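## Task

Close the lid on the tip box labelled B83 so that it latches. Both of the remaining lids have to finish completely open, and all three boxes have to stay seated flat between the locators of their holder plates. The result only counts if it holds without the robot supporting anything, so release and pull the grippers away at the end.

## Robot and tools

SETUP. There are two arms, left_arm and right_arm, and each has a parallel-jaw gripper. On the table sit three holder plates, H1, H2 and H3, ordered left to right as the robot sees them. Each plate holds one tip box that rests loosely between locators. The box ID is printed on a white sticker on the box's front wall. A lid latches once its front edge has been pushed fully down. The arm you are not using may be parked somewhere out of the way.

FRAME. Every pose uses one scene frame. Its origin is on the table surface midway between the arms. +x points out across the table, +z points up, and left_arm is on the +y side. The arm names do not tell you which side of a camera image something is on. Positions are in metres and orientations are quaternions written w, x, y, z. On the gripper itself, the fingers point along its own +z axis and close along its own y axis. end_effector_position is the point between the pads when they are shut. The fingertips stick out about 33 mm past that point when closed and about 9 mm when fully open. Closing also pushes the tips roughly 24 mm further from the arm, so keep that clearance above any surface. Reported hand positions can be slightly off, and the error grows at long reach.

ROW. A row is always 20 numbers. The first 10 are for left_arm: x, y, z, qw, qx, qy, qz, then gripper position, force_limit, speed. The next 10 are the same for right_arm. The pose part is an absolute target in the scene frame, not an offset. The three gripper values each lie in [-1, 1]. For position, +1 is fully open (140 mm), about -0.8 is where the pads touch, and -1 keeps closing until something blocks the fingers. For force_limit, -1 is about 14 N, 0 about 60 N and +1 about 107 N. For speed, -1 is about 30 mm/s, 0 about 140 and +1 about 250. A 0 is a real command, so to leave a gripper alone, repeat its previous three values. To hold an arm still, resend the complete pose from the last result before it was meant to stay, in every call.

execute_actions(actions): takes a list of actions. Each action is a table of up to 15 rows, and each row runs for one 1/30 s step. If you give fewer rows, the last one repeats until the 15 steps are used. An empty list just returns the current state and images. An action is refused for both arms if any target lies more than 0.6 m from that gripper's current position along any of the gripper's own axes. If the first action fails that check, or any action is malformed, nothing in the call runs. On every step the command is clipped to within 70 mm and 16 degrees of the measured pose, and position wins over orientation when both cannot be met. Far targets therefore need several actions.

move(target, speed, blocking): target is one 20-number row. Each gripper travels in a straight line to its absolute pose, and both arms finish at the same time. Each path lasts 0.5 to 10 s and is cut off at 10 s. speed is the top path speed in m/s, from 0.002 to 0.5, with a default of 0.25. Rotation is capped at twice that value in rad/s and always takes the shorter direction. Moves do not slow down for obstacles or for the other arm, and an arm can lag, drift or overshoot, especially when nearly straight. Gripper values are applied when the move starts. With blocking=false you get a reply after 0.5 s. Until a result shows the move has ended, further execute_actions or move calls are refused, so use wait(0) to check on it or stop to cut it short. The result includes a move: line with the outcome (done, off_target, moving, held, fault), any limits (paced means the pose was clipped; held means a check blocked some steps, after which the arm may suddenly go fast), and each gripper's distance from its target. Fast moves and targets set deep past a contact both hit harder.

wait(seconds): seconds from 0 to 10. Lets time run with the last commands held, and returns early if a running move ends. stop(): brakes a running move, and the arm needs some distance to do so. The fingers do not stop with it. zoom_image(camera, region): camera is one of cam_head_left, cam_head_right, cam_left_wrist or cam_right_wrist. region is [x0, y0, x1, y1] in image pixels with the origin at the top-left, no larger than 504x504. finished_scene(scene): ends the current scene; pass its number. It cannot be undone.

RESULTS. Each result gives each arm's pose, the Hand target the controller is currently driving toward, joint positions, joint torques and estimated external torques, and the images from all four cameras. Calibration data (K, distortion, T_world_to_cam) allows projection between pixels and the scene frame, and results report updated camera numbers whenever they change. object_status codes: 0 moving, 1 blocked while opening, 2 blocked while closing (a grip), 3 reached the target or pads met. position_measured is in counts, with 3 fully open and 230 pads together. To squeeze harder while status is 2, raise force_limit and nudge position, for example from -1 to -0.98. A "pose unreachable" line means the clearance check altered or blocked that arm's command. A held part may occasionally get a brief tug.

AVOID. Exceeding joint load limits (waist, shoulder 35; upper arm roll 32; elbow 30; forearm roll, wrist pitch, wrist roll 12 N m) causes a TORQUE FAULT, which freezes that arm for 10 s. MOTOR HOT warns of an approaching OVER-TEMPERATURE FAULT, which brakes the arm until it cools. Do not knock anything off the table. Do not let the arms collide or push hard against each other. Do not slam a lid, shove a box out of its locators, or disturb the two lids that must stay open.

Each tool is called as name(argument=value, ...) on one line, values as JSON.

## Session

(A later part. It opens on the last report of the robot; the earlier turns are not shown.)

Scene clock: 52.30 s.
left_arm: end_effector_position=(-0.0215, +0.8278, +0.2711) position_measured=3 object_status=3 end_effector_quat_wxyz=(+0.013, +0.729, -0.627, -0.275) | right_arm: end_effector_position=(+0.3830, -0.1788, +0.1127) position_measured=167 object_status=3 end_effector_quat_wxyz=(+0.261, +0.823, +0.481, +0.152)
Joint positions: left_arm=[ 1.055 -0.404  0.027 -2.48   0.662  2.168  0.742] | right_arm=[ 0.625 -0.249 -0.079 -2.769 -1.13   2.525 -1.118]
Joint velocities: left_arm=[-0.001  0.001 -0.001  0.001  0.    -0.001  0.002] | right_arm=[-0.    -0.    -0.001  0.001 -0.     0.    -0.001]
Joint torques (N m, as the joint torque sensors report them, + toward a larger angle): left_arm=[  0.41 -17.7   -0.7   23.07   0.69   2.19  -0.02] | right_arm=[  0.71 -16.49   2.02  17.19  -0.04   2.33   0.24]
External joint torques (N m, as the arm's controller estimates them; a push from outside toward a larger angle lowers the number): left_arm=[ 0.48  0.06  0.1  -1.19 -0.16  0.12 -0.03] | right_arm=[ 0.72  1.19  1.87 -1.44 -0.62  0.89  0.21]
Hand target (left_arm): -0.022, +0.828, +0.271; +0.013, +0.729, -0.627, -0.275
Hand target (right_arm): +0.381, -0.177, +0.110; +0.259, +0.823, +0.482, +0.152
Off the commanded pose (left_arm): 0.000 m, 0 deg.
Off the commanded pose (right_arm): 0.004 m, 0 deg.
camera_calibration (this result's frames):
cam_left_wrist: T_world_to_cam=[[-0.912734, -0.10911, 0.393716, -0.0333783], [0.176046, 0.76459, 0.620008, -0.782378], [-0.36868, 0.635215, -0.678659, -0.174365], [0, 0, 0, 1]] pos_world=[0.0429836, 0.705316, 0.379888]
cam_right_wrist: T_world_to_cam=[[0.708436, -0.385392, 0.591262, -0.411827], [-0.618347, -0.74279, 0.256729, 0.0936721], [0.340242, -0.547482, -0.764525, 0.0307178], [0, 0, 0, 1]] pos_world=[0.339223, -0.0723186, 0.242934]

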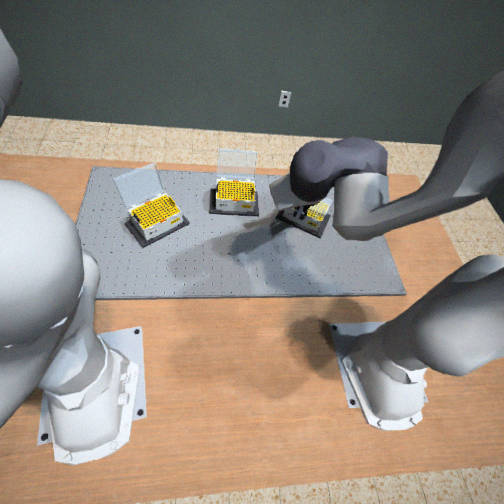

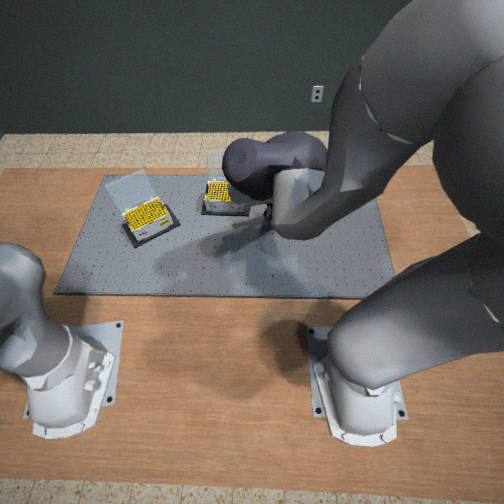

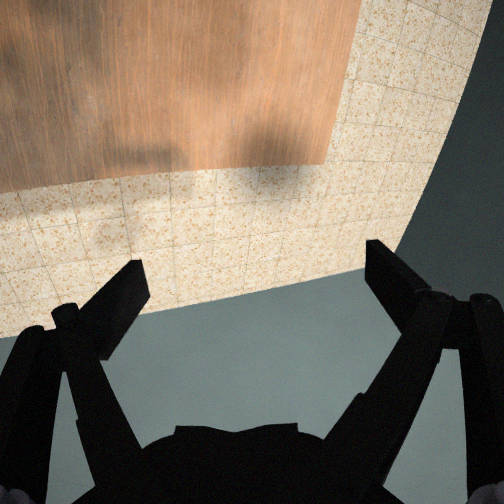

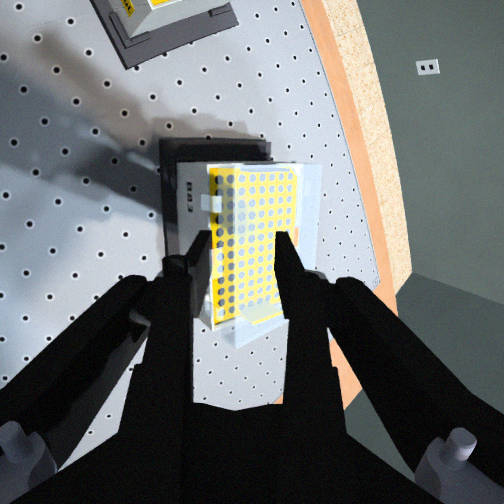

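move(target=[-0.0215, 0.8278, 0.2711, 0.013, 0.729, -0.627, -0.275, 1, 0, 0, 0.3626, -0.1622, 0.108, 0.2595, 0.823, 0.4819, 0.1519, -0.3, -0.5, 1], speed=0.03)

Scene clock: 56.50 s.
left_arm: end_effector_position=(-0.0215, +0.8278, +0.2711) position_measured=3 object_status=3 end_effector_quat_wxyz=(+0.013, +0.729, -0.627, -0.275) | right_arm: end_effector_position=(+0.3638, -0.1624, +0.1083) position_measured=167 object_status=3 end_effector_quat_wxyz=(+0.259, +0.821, +0.486, +0.152)
Joint positions: left_arm=[ 1.055 -0.404  0.027 -2.48   0.662  2.168  0.742] | right_arm=[ 0.657 -0.259 -0.04  -2.788 -1.099  2.508 -1.09 ]
Joint velocities: left_arm=[-0.    -0.    -0.     0.     0.001 -0.     0.001] | right_arm=[-0.    -0.002  0.005 -0.001  0.006 -0.006  0.018]
Joint torques (N m, as the joint torque sensors report them, + toward a larger angle): left_arm=[  0.9  -16.86  -0.84  22.6    0.7    2.17  -0.02] | right_arm=[  1.64 -19.54   2.2   17.98   1.42   0.75   0.27]
External joint torques (N m, as the arm's controller estimates them; a push from outside toward a larger angle lowers the number): left_arm=[ 0.94  1.1  -0.08 -1.77 -0.15  0.1  -0.03] | right_arm=[ 1.61 -2.23  2.23 -0.55  0.87 -0.68  0.24]
Hand target (left_arm): -0.022, +0.828, +0.271; +0.013, +0.729, -0.627, -0.275
Hand target (right_arm): +0.362, -0.163, +0.108; +0.260, +0.823, +0.482, +0.152
Off the commanded pose (left_arm): 0.000 m, 0 deg.
Off the commanded pose (right_arm): 0.001 m, 1 deg.
move: done
camera_calibration (this result's frames):
cam_left_wrist: T_world_to_cam=[[-0.912734, -0.10911, 0.393716, -0.0333782], [0.176046, 0.76459, 0.620009, -0.782378], [-0.36868, 0.635215, -0.678659, -0.174365], [0, 0, 0, 1]] pos_world=[0.0429837, 0.705316, 0.379888]
cam_right_wrist: T_world_to_cam=[[0.715648, -0.376952, 0.588009, -0.390233], [-0.607943, -0.750656, 0.25869, 0.0898343], [0.343879, -0.542607, -0.766371, 0.0424923], [0, 0, 0, 1]] pos_world=[0.319271, -0.0566076, 0.238786]

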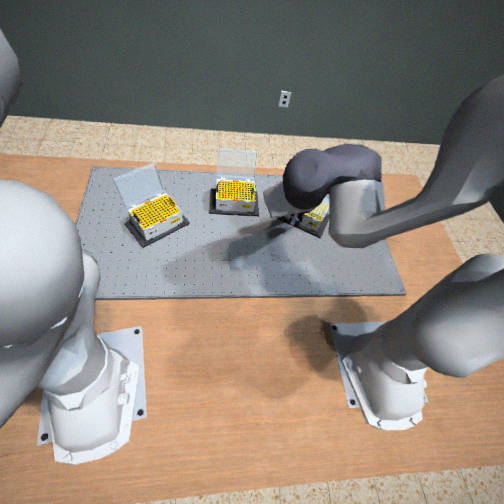

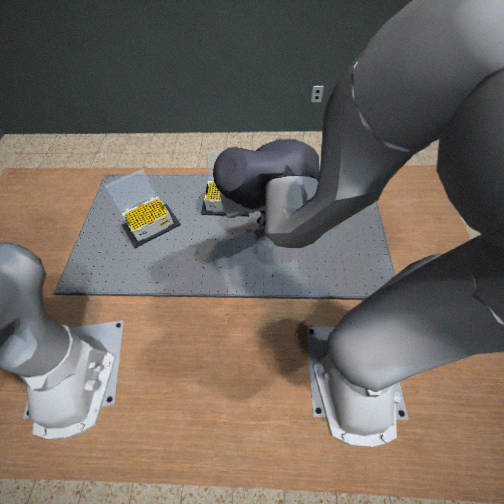

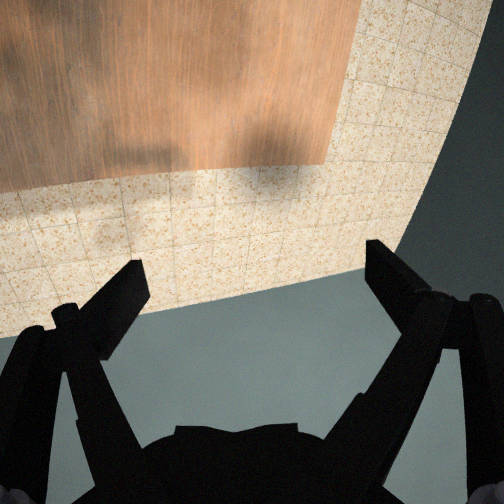

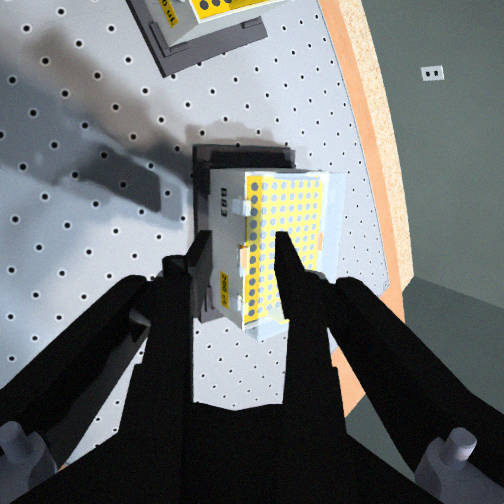

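zoom_image(camera="cam_right_wrist", region=[170, 140, 370, 340])

Region (170, 140, 370, 340) of cam_right_wrist's 504x504 image, scaled by 2.520, with more detail than that image has.

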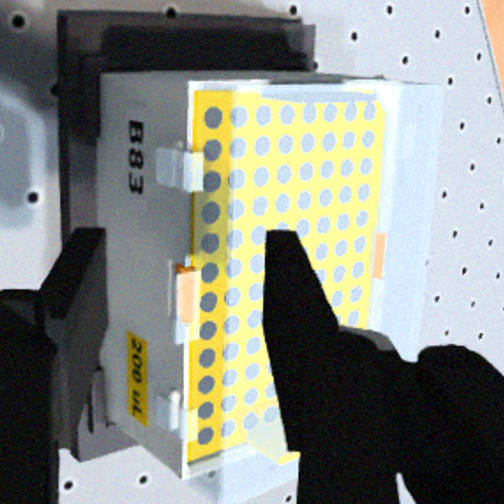

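move(target=[-0.0215, 0.8278, 0.2711, 0.013, 0.729, -0.627, -0.275, 1, 0, 0, 0.3678, -0.1651, 0.100, 0.2595, 0.823, 0.4819, 0.1519, -0.3, -0.5, 1], speed=0.015)

Scene clock: 60.83 s.
left_arm: end_effector_position=(-0.0215, +0.8278, +0.2711) position_measured=3 object_status=3 end_effector_quat_wxyz=(+0.013, +0.729, -0.627, -0.275) | right_arm: end_effector_position=(+0.3682, -0.1638, +0.1032) position_measured=167 object_status=3 end_effector_quat_wxyz=(+0.262, +0.820, +0.485, +0.153)
Joint positions: left_arm=[ 1.055 -0.404  0.027 -2.48   0.662  2.168  0.742] | right_arm=[ 0.647 -0.232 -0.04  -2.777 -1.128  2.516 -1.065]
Joint velocities: left_arm=[ 0.001 -0.001  0.001  0.001  0.001 -0.     0.001] | right_arm=[-0.002  0.003  0.002  0.    -0.008  0.003  0.021]
Joint torques (N m, as the joint torque sensors report them, + toward a larger angle): left_arm=[  0.25 -17.08  -0.42  23.23   0.69   2.22   0.  ] | right_arm=[ -1.85 -14.76  -0.74  18.75   0.07   2.41   0.11]
External joint torques (N m, as the arm's controller estimates them; a push from outside toward a larger angle lowers the number): left_arm=[ 0.23  0.84  0.28 -1.11 -0.16  0.15 -0.01] | right_arm=[-1.9   3.12 -0.74  0.52 -0.48  1.03  0.07]
Hand target (left_arm): -0.022, +0.828, +0.271; +0.013, +0.729, -0.627, -0.275
Hand target (right_arm): +0.368, -0.165, +0.100; +0.259, +0.823, +0.482, +0.152
Off the commanded pose (left_arm): 0.000 m, 0 deg.
Off the commanded pose (right_arm): 0.003 m, 1 deg.
move: done
camera_calibration (this result's frames):
cam_left_wrist: T_world_to_cam=[[-0.912734, -0.10911, 0.393716, -0.0333785], [0.176046, 0.76459, 0.620009, -0.782378], [-0.36868, 0.635215, -0.678658, -0.174366], [0, 0, 0, 1]] pos_world=[0.0429837, 0.705316, 0.379888]
cam_right_wrist: T_world_to_cam=[[0.712364, -0.376792, 0.592085, -0.390052], [-0.610905, -0.748183, 0.258877, 0.0942495], [0.345445, -0.546122, -0.763163, 0.0348243], [0, 0, 0, 1]] pos_world=[0.323407, -0.0574345, 0.233122]

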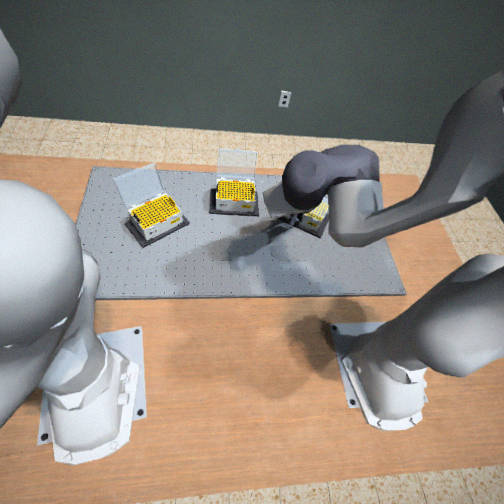

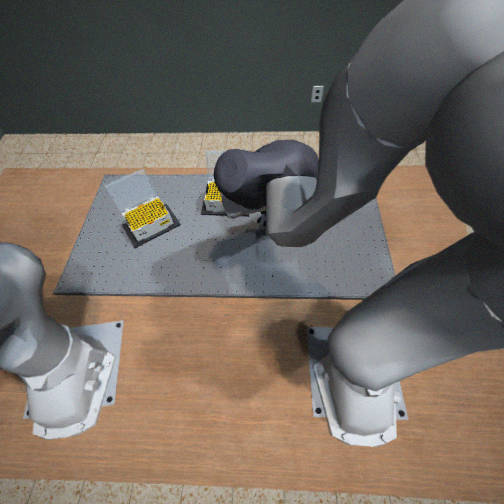

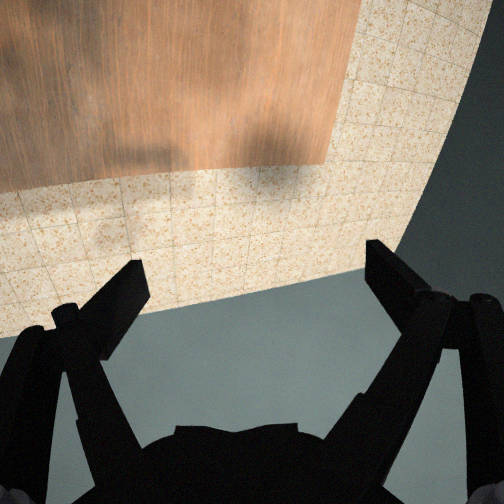

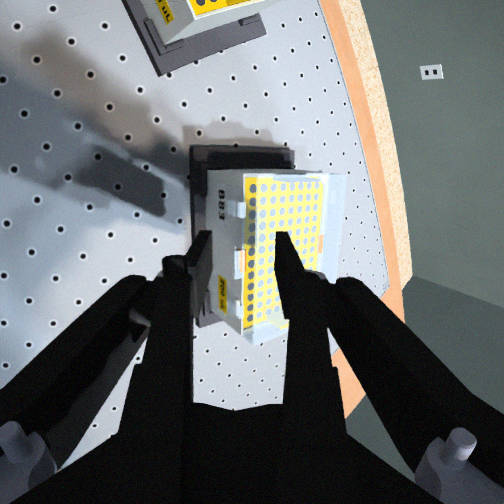

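zoom_image(camera="cam_right_wrist", region=[170, 140, 370, 340])

wait(seconds=0)

Region (170, 140, 370, 340) of cam_right_wrist's 504x504 image, scaled by 2.520, with more detail than that image has.

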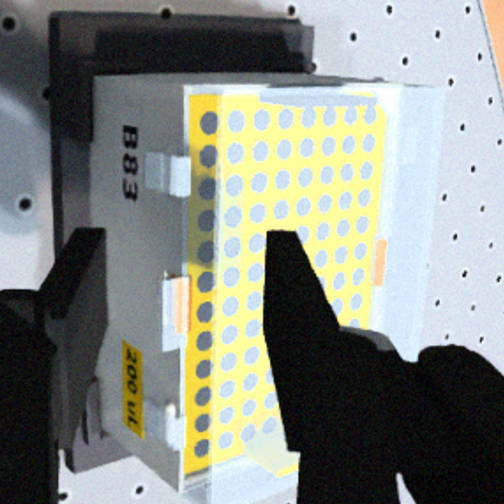

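Scene clock: 61.53 s.
left_arm: end_effector_position=(-0.0215, +0.8278, +0.2711) position_measured=3 object_status=3 end_effector_quat_wxyz=(+0.013, +0.729, -0.627, -0.275) | right_arm: end_effector_position=(+0.3683, -0.1637, +0.1032) position_measured=167 object_status=3 end_effector_quat_wxyz=(+0.261, +0.822, +0.483, +0.154)
Joint positions: left_arm=[ 1.055 -0.404  0.027 -2.48   0.662  2.168  0.742] | right_arm=[ 0.647 -0.232 -0.04  -2.777 -1.129  2.517 -1.059]
Joint velocities: left_arm=[ 0.001  0.001  0.002 -0.001 -0.     0.     0.   ] | right_arm=[-0.001  0.001 -0.001 -0.     0.    -0.001  0.003]
Joint torques (N m, as the joint torque sensors report them, + toward a larger angle): left_arm=[  0.09 -16.91  -1.04  23.4    0.69   2.21   0.05] | right_arm=[ -1.81 -14.55  -1.18  18.16  -0.09   2.39   0.2 ]
External joint torques (N m, as the arm's controller estimates them; a push from outside toward a larger angle lowers the number): left_arm=[-0.03  0.88 -0.45 -0.82 -0.15  0.17  0.04] | right_arm=[-1.79  3.36 -1.11 -0.04 -0.63  1.03  0.17]
Hand target (left_arm): -0.022, +0.828, +0.271; +0.013, +0.729, -0.627, -0.275
Hand target (right_arm): +0.368, -0.165, +0.100; +0.259, +0.823, +0.482, +0.152
Off the commanded pose (left_arm): 0.000 m, 0 deg.
Off the commanded pose (right_arm): 0.004 m, 0 deg.
camera_calibration (this result's frames):
cam_left_wrist: T_world_to_cam=[[-0.912734, -0.10911, 0.393716, -0.0333781], [0.176046, 0.76459, 0.620009, -0.782378], [-0.36868, 0.635215, -0.678658, -0.174366], [0, 0, 0, 1]] pos_world=[0.0429837, 0.705316, 0.379888]
cam_right_wrist: T_world_to_cam=[[0.709892, -0.380955, 0.592391, -0.389923], [-0.614106, -0.746628, 0.255773, 0.0961603], [0.344858, -0.545362, -0.763972, 0.035241], [0, 0, 0, 1]] pos_world=[0.323703, -0.0575279, 0.233315]

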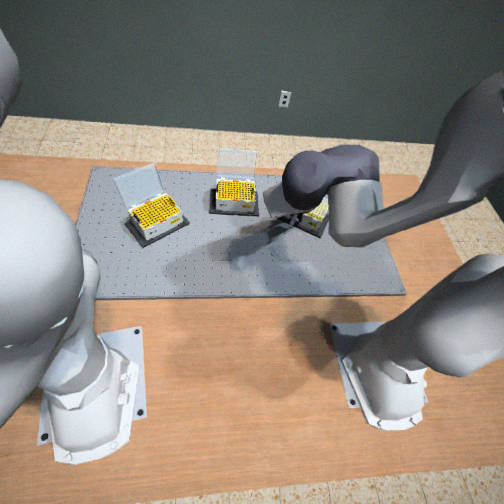

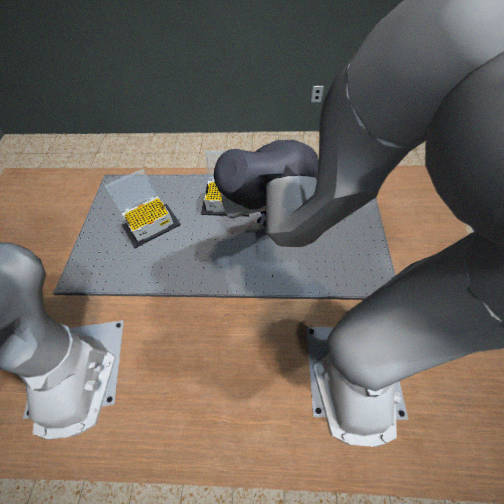

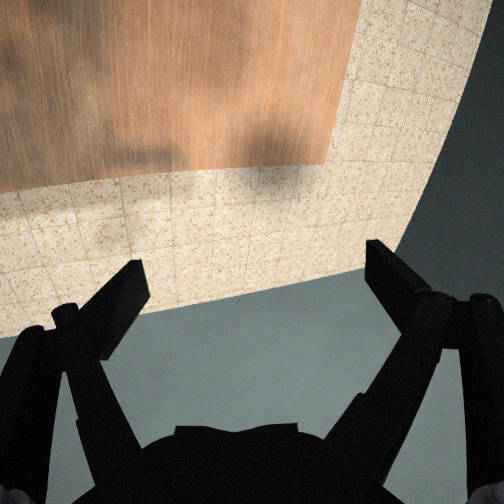

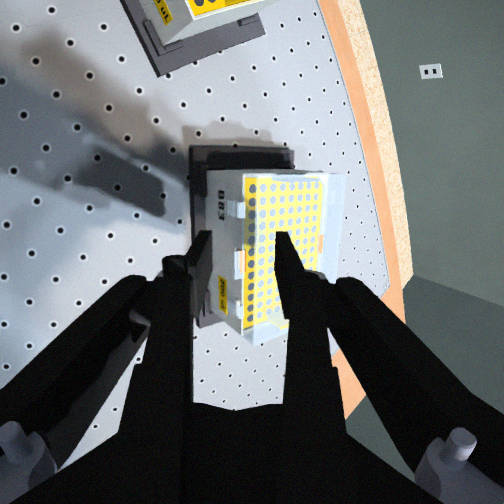

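move(target=[-0.0215, 0.8278, 0.2711, 0.013, 0.729, -0.627, -0.275, 1, 0, 0, 0.3678, -0.1645, 0.098, 0.2595, 0.823, 0.4819, 0.1519, -0.3, -0.5, 1], speed=0.012)

zoom_image(camera="cam_right_wrist", region=[170, 140, 370, 340])

Scene clock: 63.30 s.
left_arm: end_effector_position=(-0.0215, +0.8278, +0.2711) position_measured=3 object_status=3 end_effector_quat_wxyz=(+0.013, +0.729, -0.627, -0.275) | right_arm: end_effector_position=(+0.3693, -0.1635, +0.1029) position_measured=167 object_status=3 end_effector_quat_wxyz=(+0.262, +0.822, +0.482, +0.155)
Joint positions: left_arm=[ 1.055 -0.404  0.027 -2.48   0.662  2.168  0.742] | right_arm=[ 0.647 -0.228 -0.04  -2.775 -1.136  2.517 -1.052]
Joint velocities: left_arm=[ 0.    -0.001 -0.    -0.    -0.001  0.     0.001] | right_arm=[-0.001  0.001 -0.001  0.001 -0.003  0.001  0.01 ]
Joint torques (N m, as the joint torque sensors report them, + toward a larger angle): left_arm=[  0.19 -17.57  -1.16  23.28   0.77   2.23   0.01] | right_arm=[ -0.43 -13.66  -0.96  17.59  -0.12   2.66   0.14]
External joint torques (N m, as the arm's controller estimates them; a push from outside toward a larger angle lowers the number): left_arm=[ 0.25  0.36 -0.38 -1.04 -0.08  0.16  0.  ] | right_arm=[-0.37  4.47 -0.85 -0.73 -0.66  1.3   0.11]
Hand target (left_arm): -0.022, +0.828, +0.271; +0.013, +0.729, -0.627, -0.275
Hand target (right_arm): +0.368, -0.164, +0.098; +0.259, +0.823, +0.482, +0.152
Off the commanded pose (left_arm): 0.000 m, 0 deg.
Off the commanded pose (right_arm): 0.005 m, 0 deg.
move: off_target (right_arm)
camera_calibration (this result's frames):
cam_left_wrist: T_world_to_cam=[[-0.912734, -0.10911, 0.393716, -0.0333783], [0.176046, 0.76459, 0.620009, -0.782378], [-0.36868, 0.635215, -0.678659, -0.174365], [0, 0, 0, 1]] pos_world=[0.0429836, 0.705316, 0.379888]
cam_right_wrist: T_world_to_cam=[[0.707675, -0.381783, 0.594506, -0.389852], [-0.615695, -0.745979, 0.253841, 0.0978936], [0.346577, -0.545671, -0.762973, 0.0340225], [0, 0, 0, 1]] pos_world=[0.324369, -0.057247, 0.232878]

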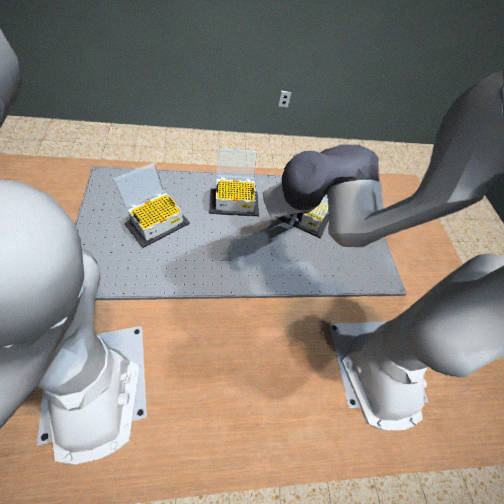

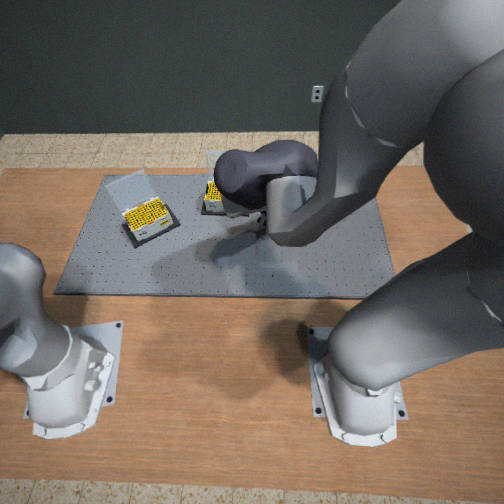

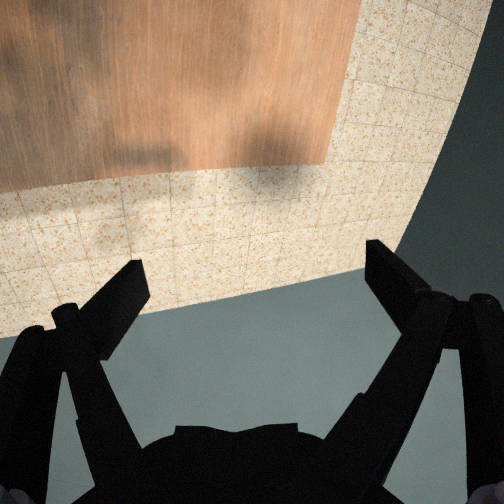

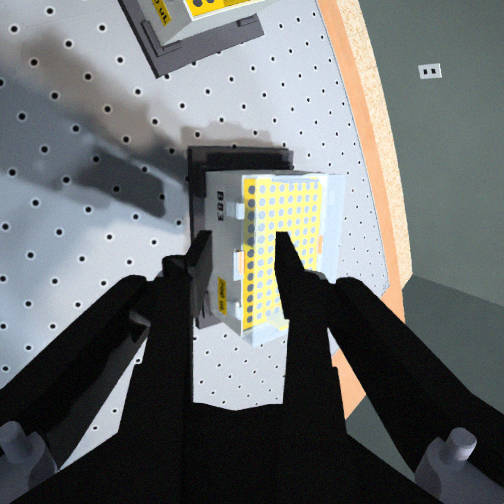

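Region (170, 140, 370, 340) of cam_right_wrist's 504x504 image, scaled by 2.520, with more detail than that image has.

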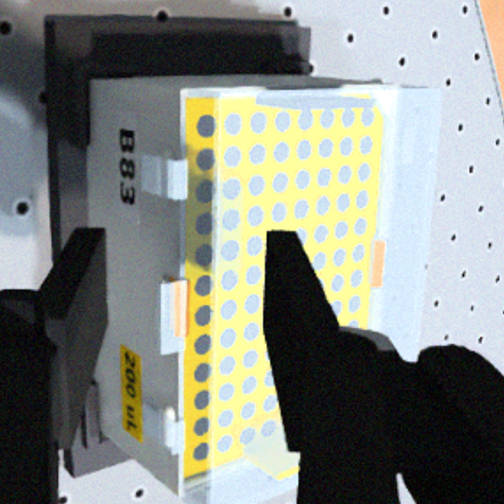

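move(target=[-0.0215, 0.8278, 0.2711, 0.013, 0.729, -0.627, -0.275, 1, 0, 0, 0.356, -0.157, 0.23, 0.2595, 0.823, 0.4819, 0.1519, -0.3, -0.5, 1], speed=0.15)

Scene clock: 65.93 s.
left_arm: end_effector_position=(-0.0215, +0.8278, +0.2711) position_measured=3 object_status=3 end_effector_quat_wxyz=(+0.013, +0.729, -0.627, -0.275) | right_arm: end_effector_position=(+0.3554, -0.1565, +0.2291) position_measured=167 object_status=3 end_effector_quat_wxyz=(+0.259, +0.825, +0.478, +0.154)
Joint positions: left_arm=[ 1.055 -0.404  0.027 -2.48   0.662  2.168  0.742] | right_arm=[ 0.787 -0.556 -0.06  -2.722 -0.794  2.211 -1.401]
Joint velocities: left_arm=[ 0.001 -0.     0.     0.002  0.001 -0.    -0.001] | right_arm=[ 0.002 -0.    -0.002  0.002 -0.001 -0.008 -0.028]
Joint torques (N m, as the joint torque sensors report them, + toward a larger angle): left_arm=[  0.56 -16.74  -1.12  22.77   0.71   2.21   0.09] | right_arm=[  1.15 -13.    -0.6   24.72   1.09   1.27  -0.3 ]
External joint torques (N m, as the arm's controller estimates them; a push from outside toward a larger angle lowers the number): left_arm=[ 0.5   1.17 -0.46 -1.57 -0.14  0.15  0.08] | right_arm=[ 1.12 -1.36 -1.1   1.54  0.8  -0.59 -0.33]
Hand target (left_arm): -0.022, +0.828, +0.271; +0.013, +0.729, -0.627, -0.275
Hand target (right_arm): +0.355, -0.158, +0.229; +0.260, +0.823, +0.482, +0.151
Off the commanded pose (left_arm): 0.000 m, 0 deg.
Off the commanded pose (right_arm): 0.001 m, 1 deg.
move: done
camera_calibration (this result's frames):
cam_left_wrist: T_world_to_cam=[[-0.912734, -0.10911, 0.393716, -0.0333784], [0.176046, 0.76459, 0.620009, -0.782378], [-0.36868, 0.635215, -0.678659, -0.174365], [0, 0, 0, 1]] pos_world=[0.0429837, 0.705316, 0.379888]
cam_right_wrist: T_world_to_cam=[[0.705531, -0.393207, 0.589588, -0.452251], [-0.621943, -0.742368, 0.249151, 0.0663713], [0.339724, -0.542474, -0.768316, 0.143093], [0, 0, 0, 1]] pos_world=[0.311744, -0.050932, 0.360046]

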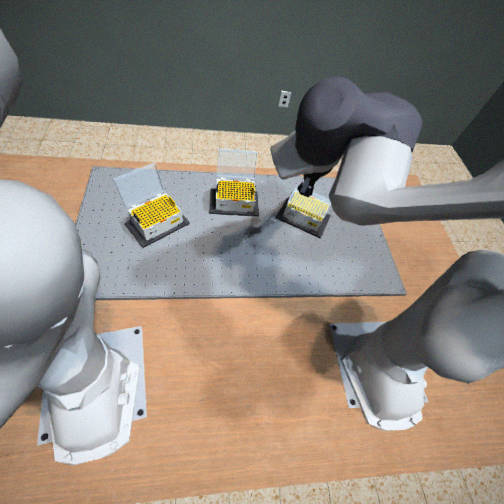

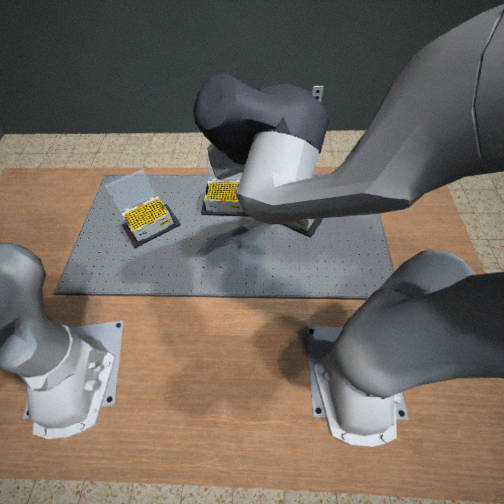

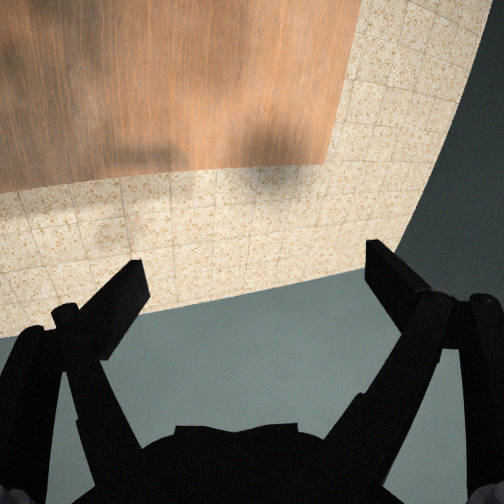

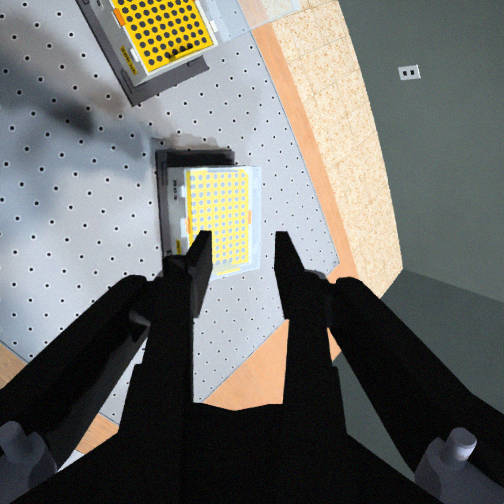

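zoom_image(camera="cam_head_left", region=[260, 170, 350, 250])

zoom_image(camera="cam_right_wrist", region=[140, 140, 280, 290])

Region (260, 170, 350, 250) of cam_head_left's 504x504 image, scaled by 5.600, with more detail than that image has.

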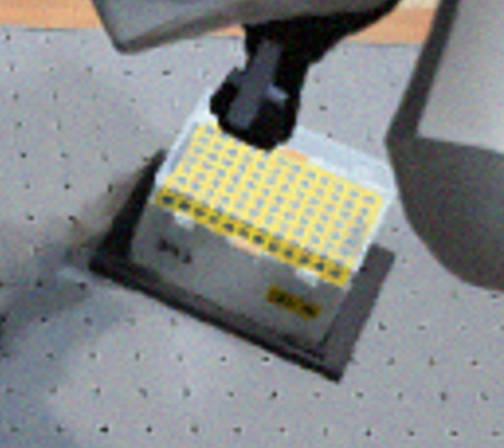

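Region (140, 140, 280, 290) of cam_right_wrist's 504x504 image, scaled by 3.360, with more detail than that image has; it fills the left 470 columns of this view, and the rest is white.

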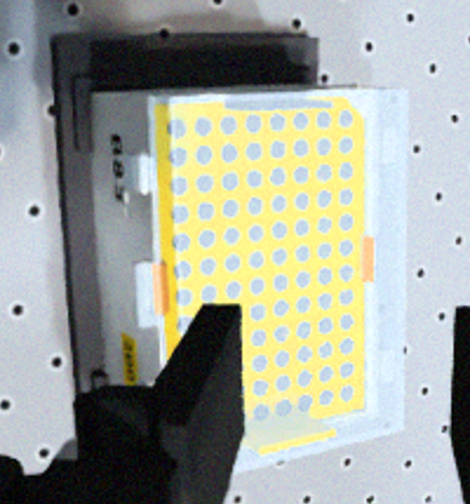

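finished_scene(scene=2)

The scene is finished: the task was done.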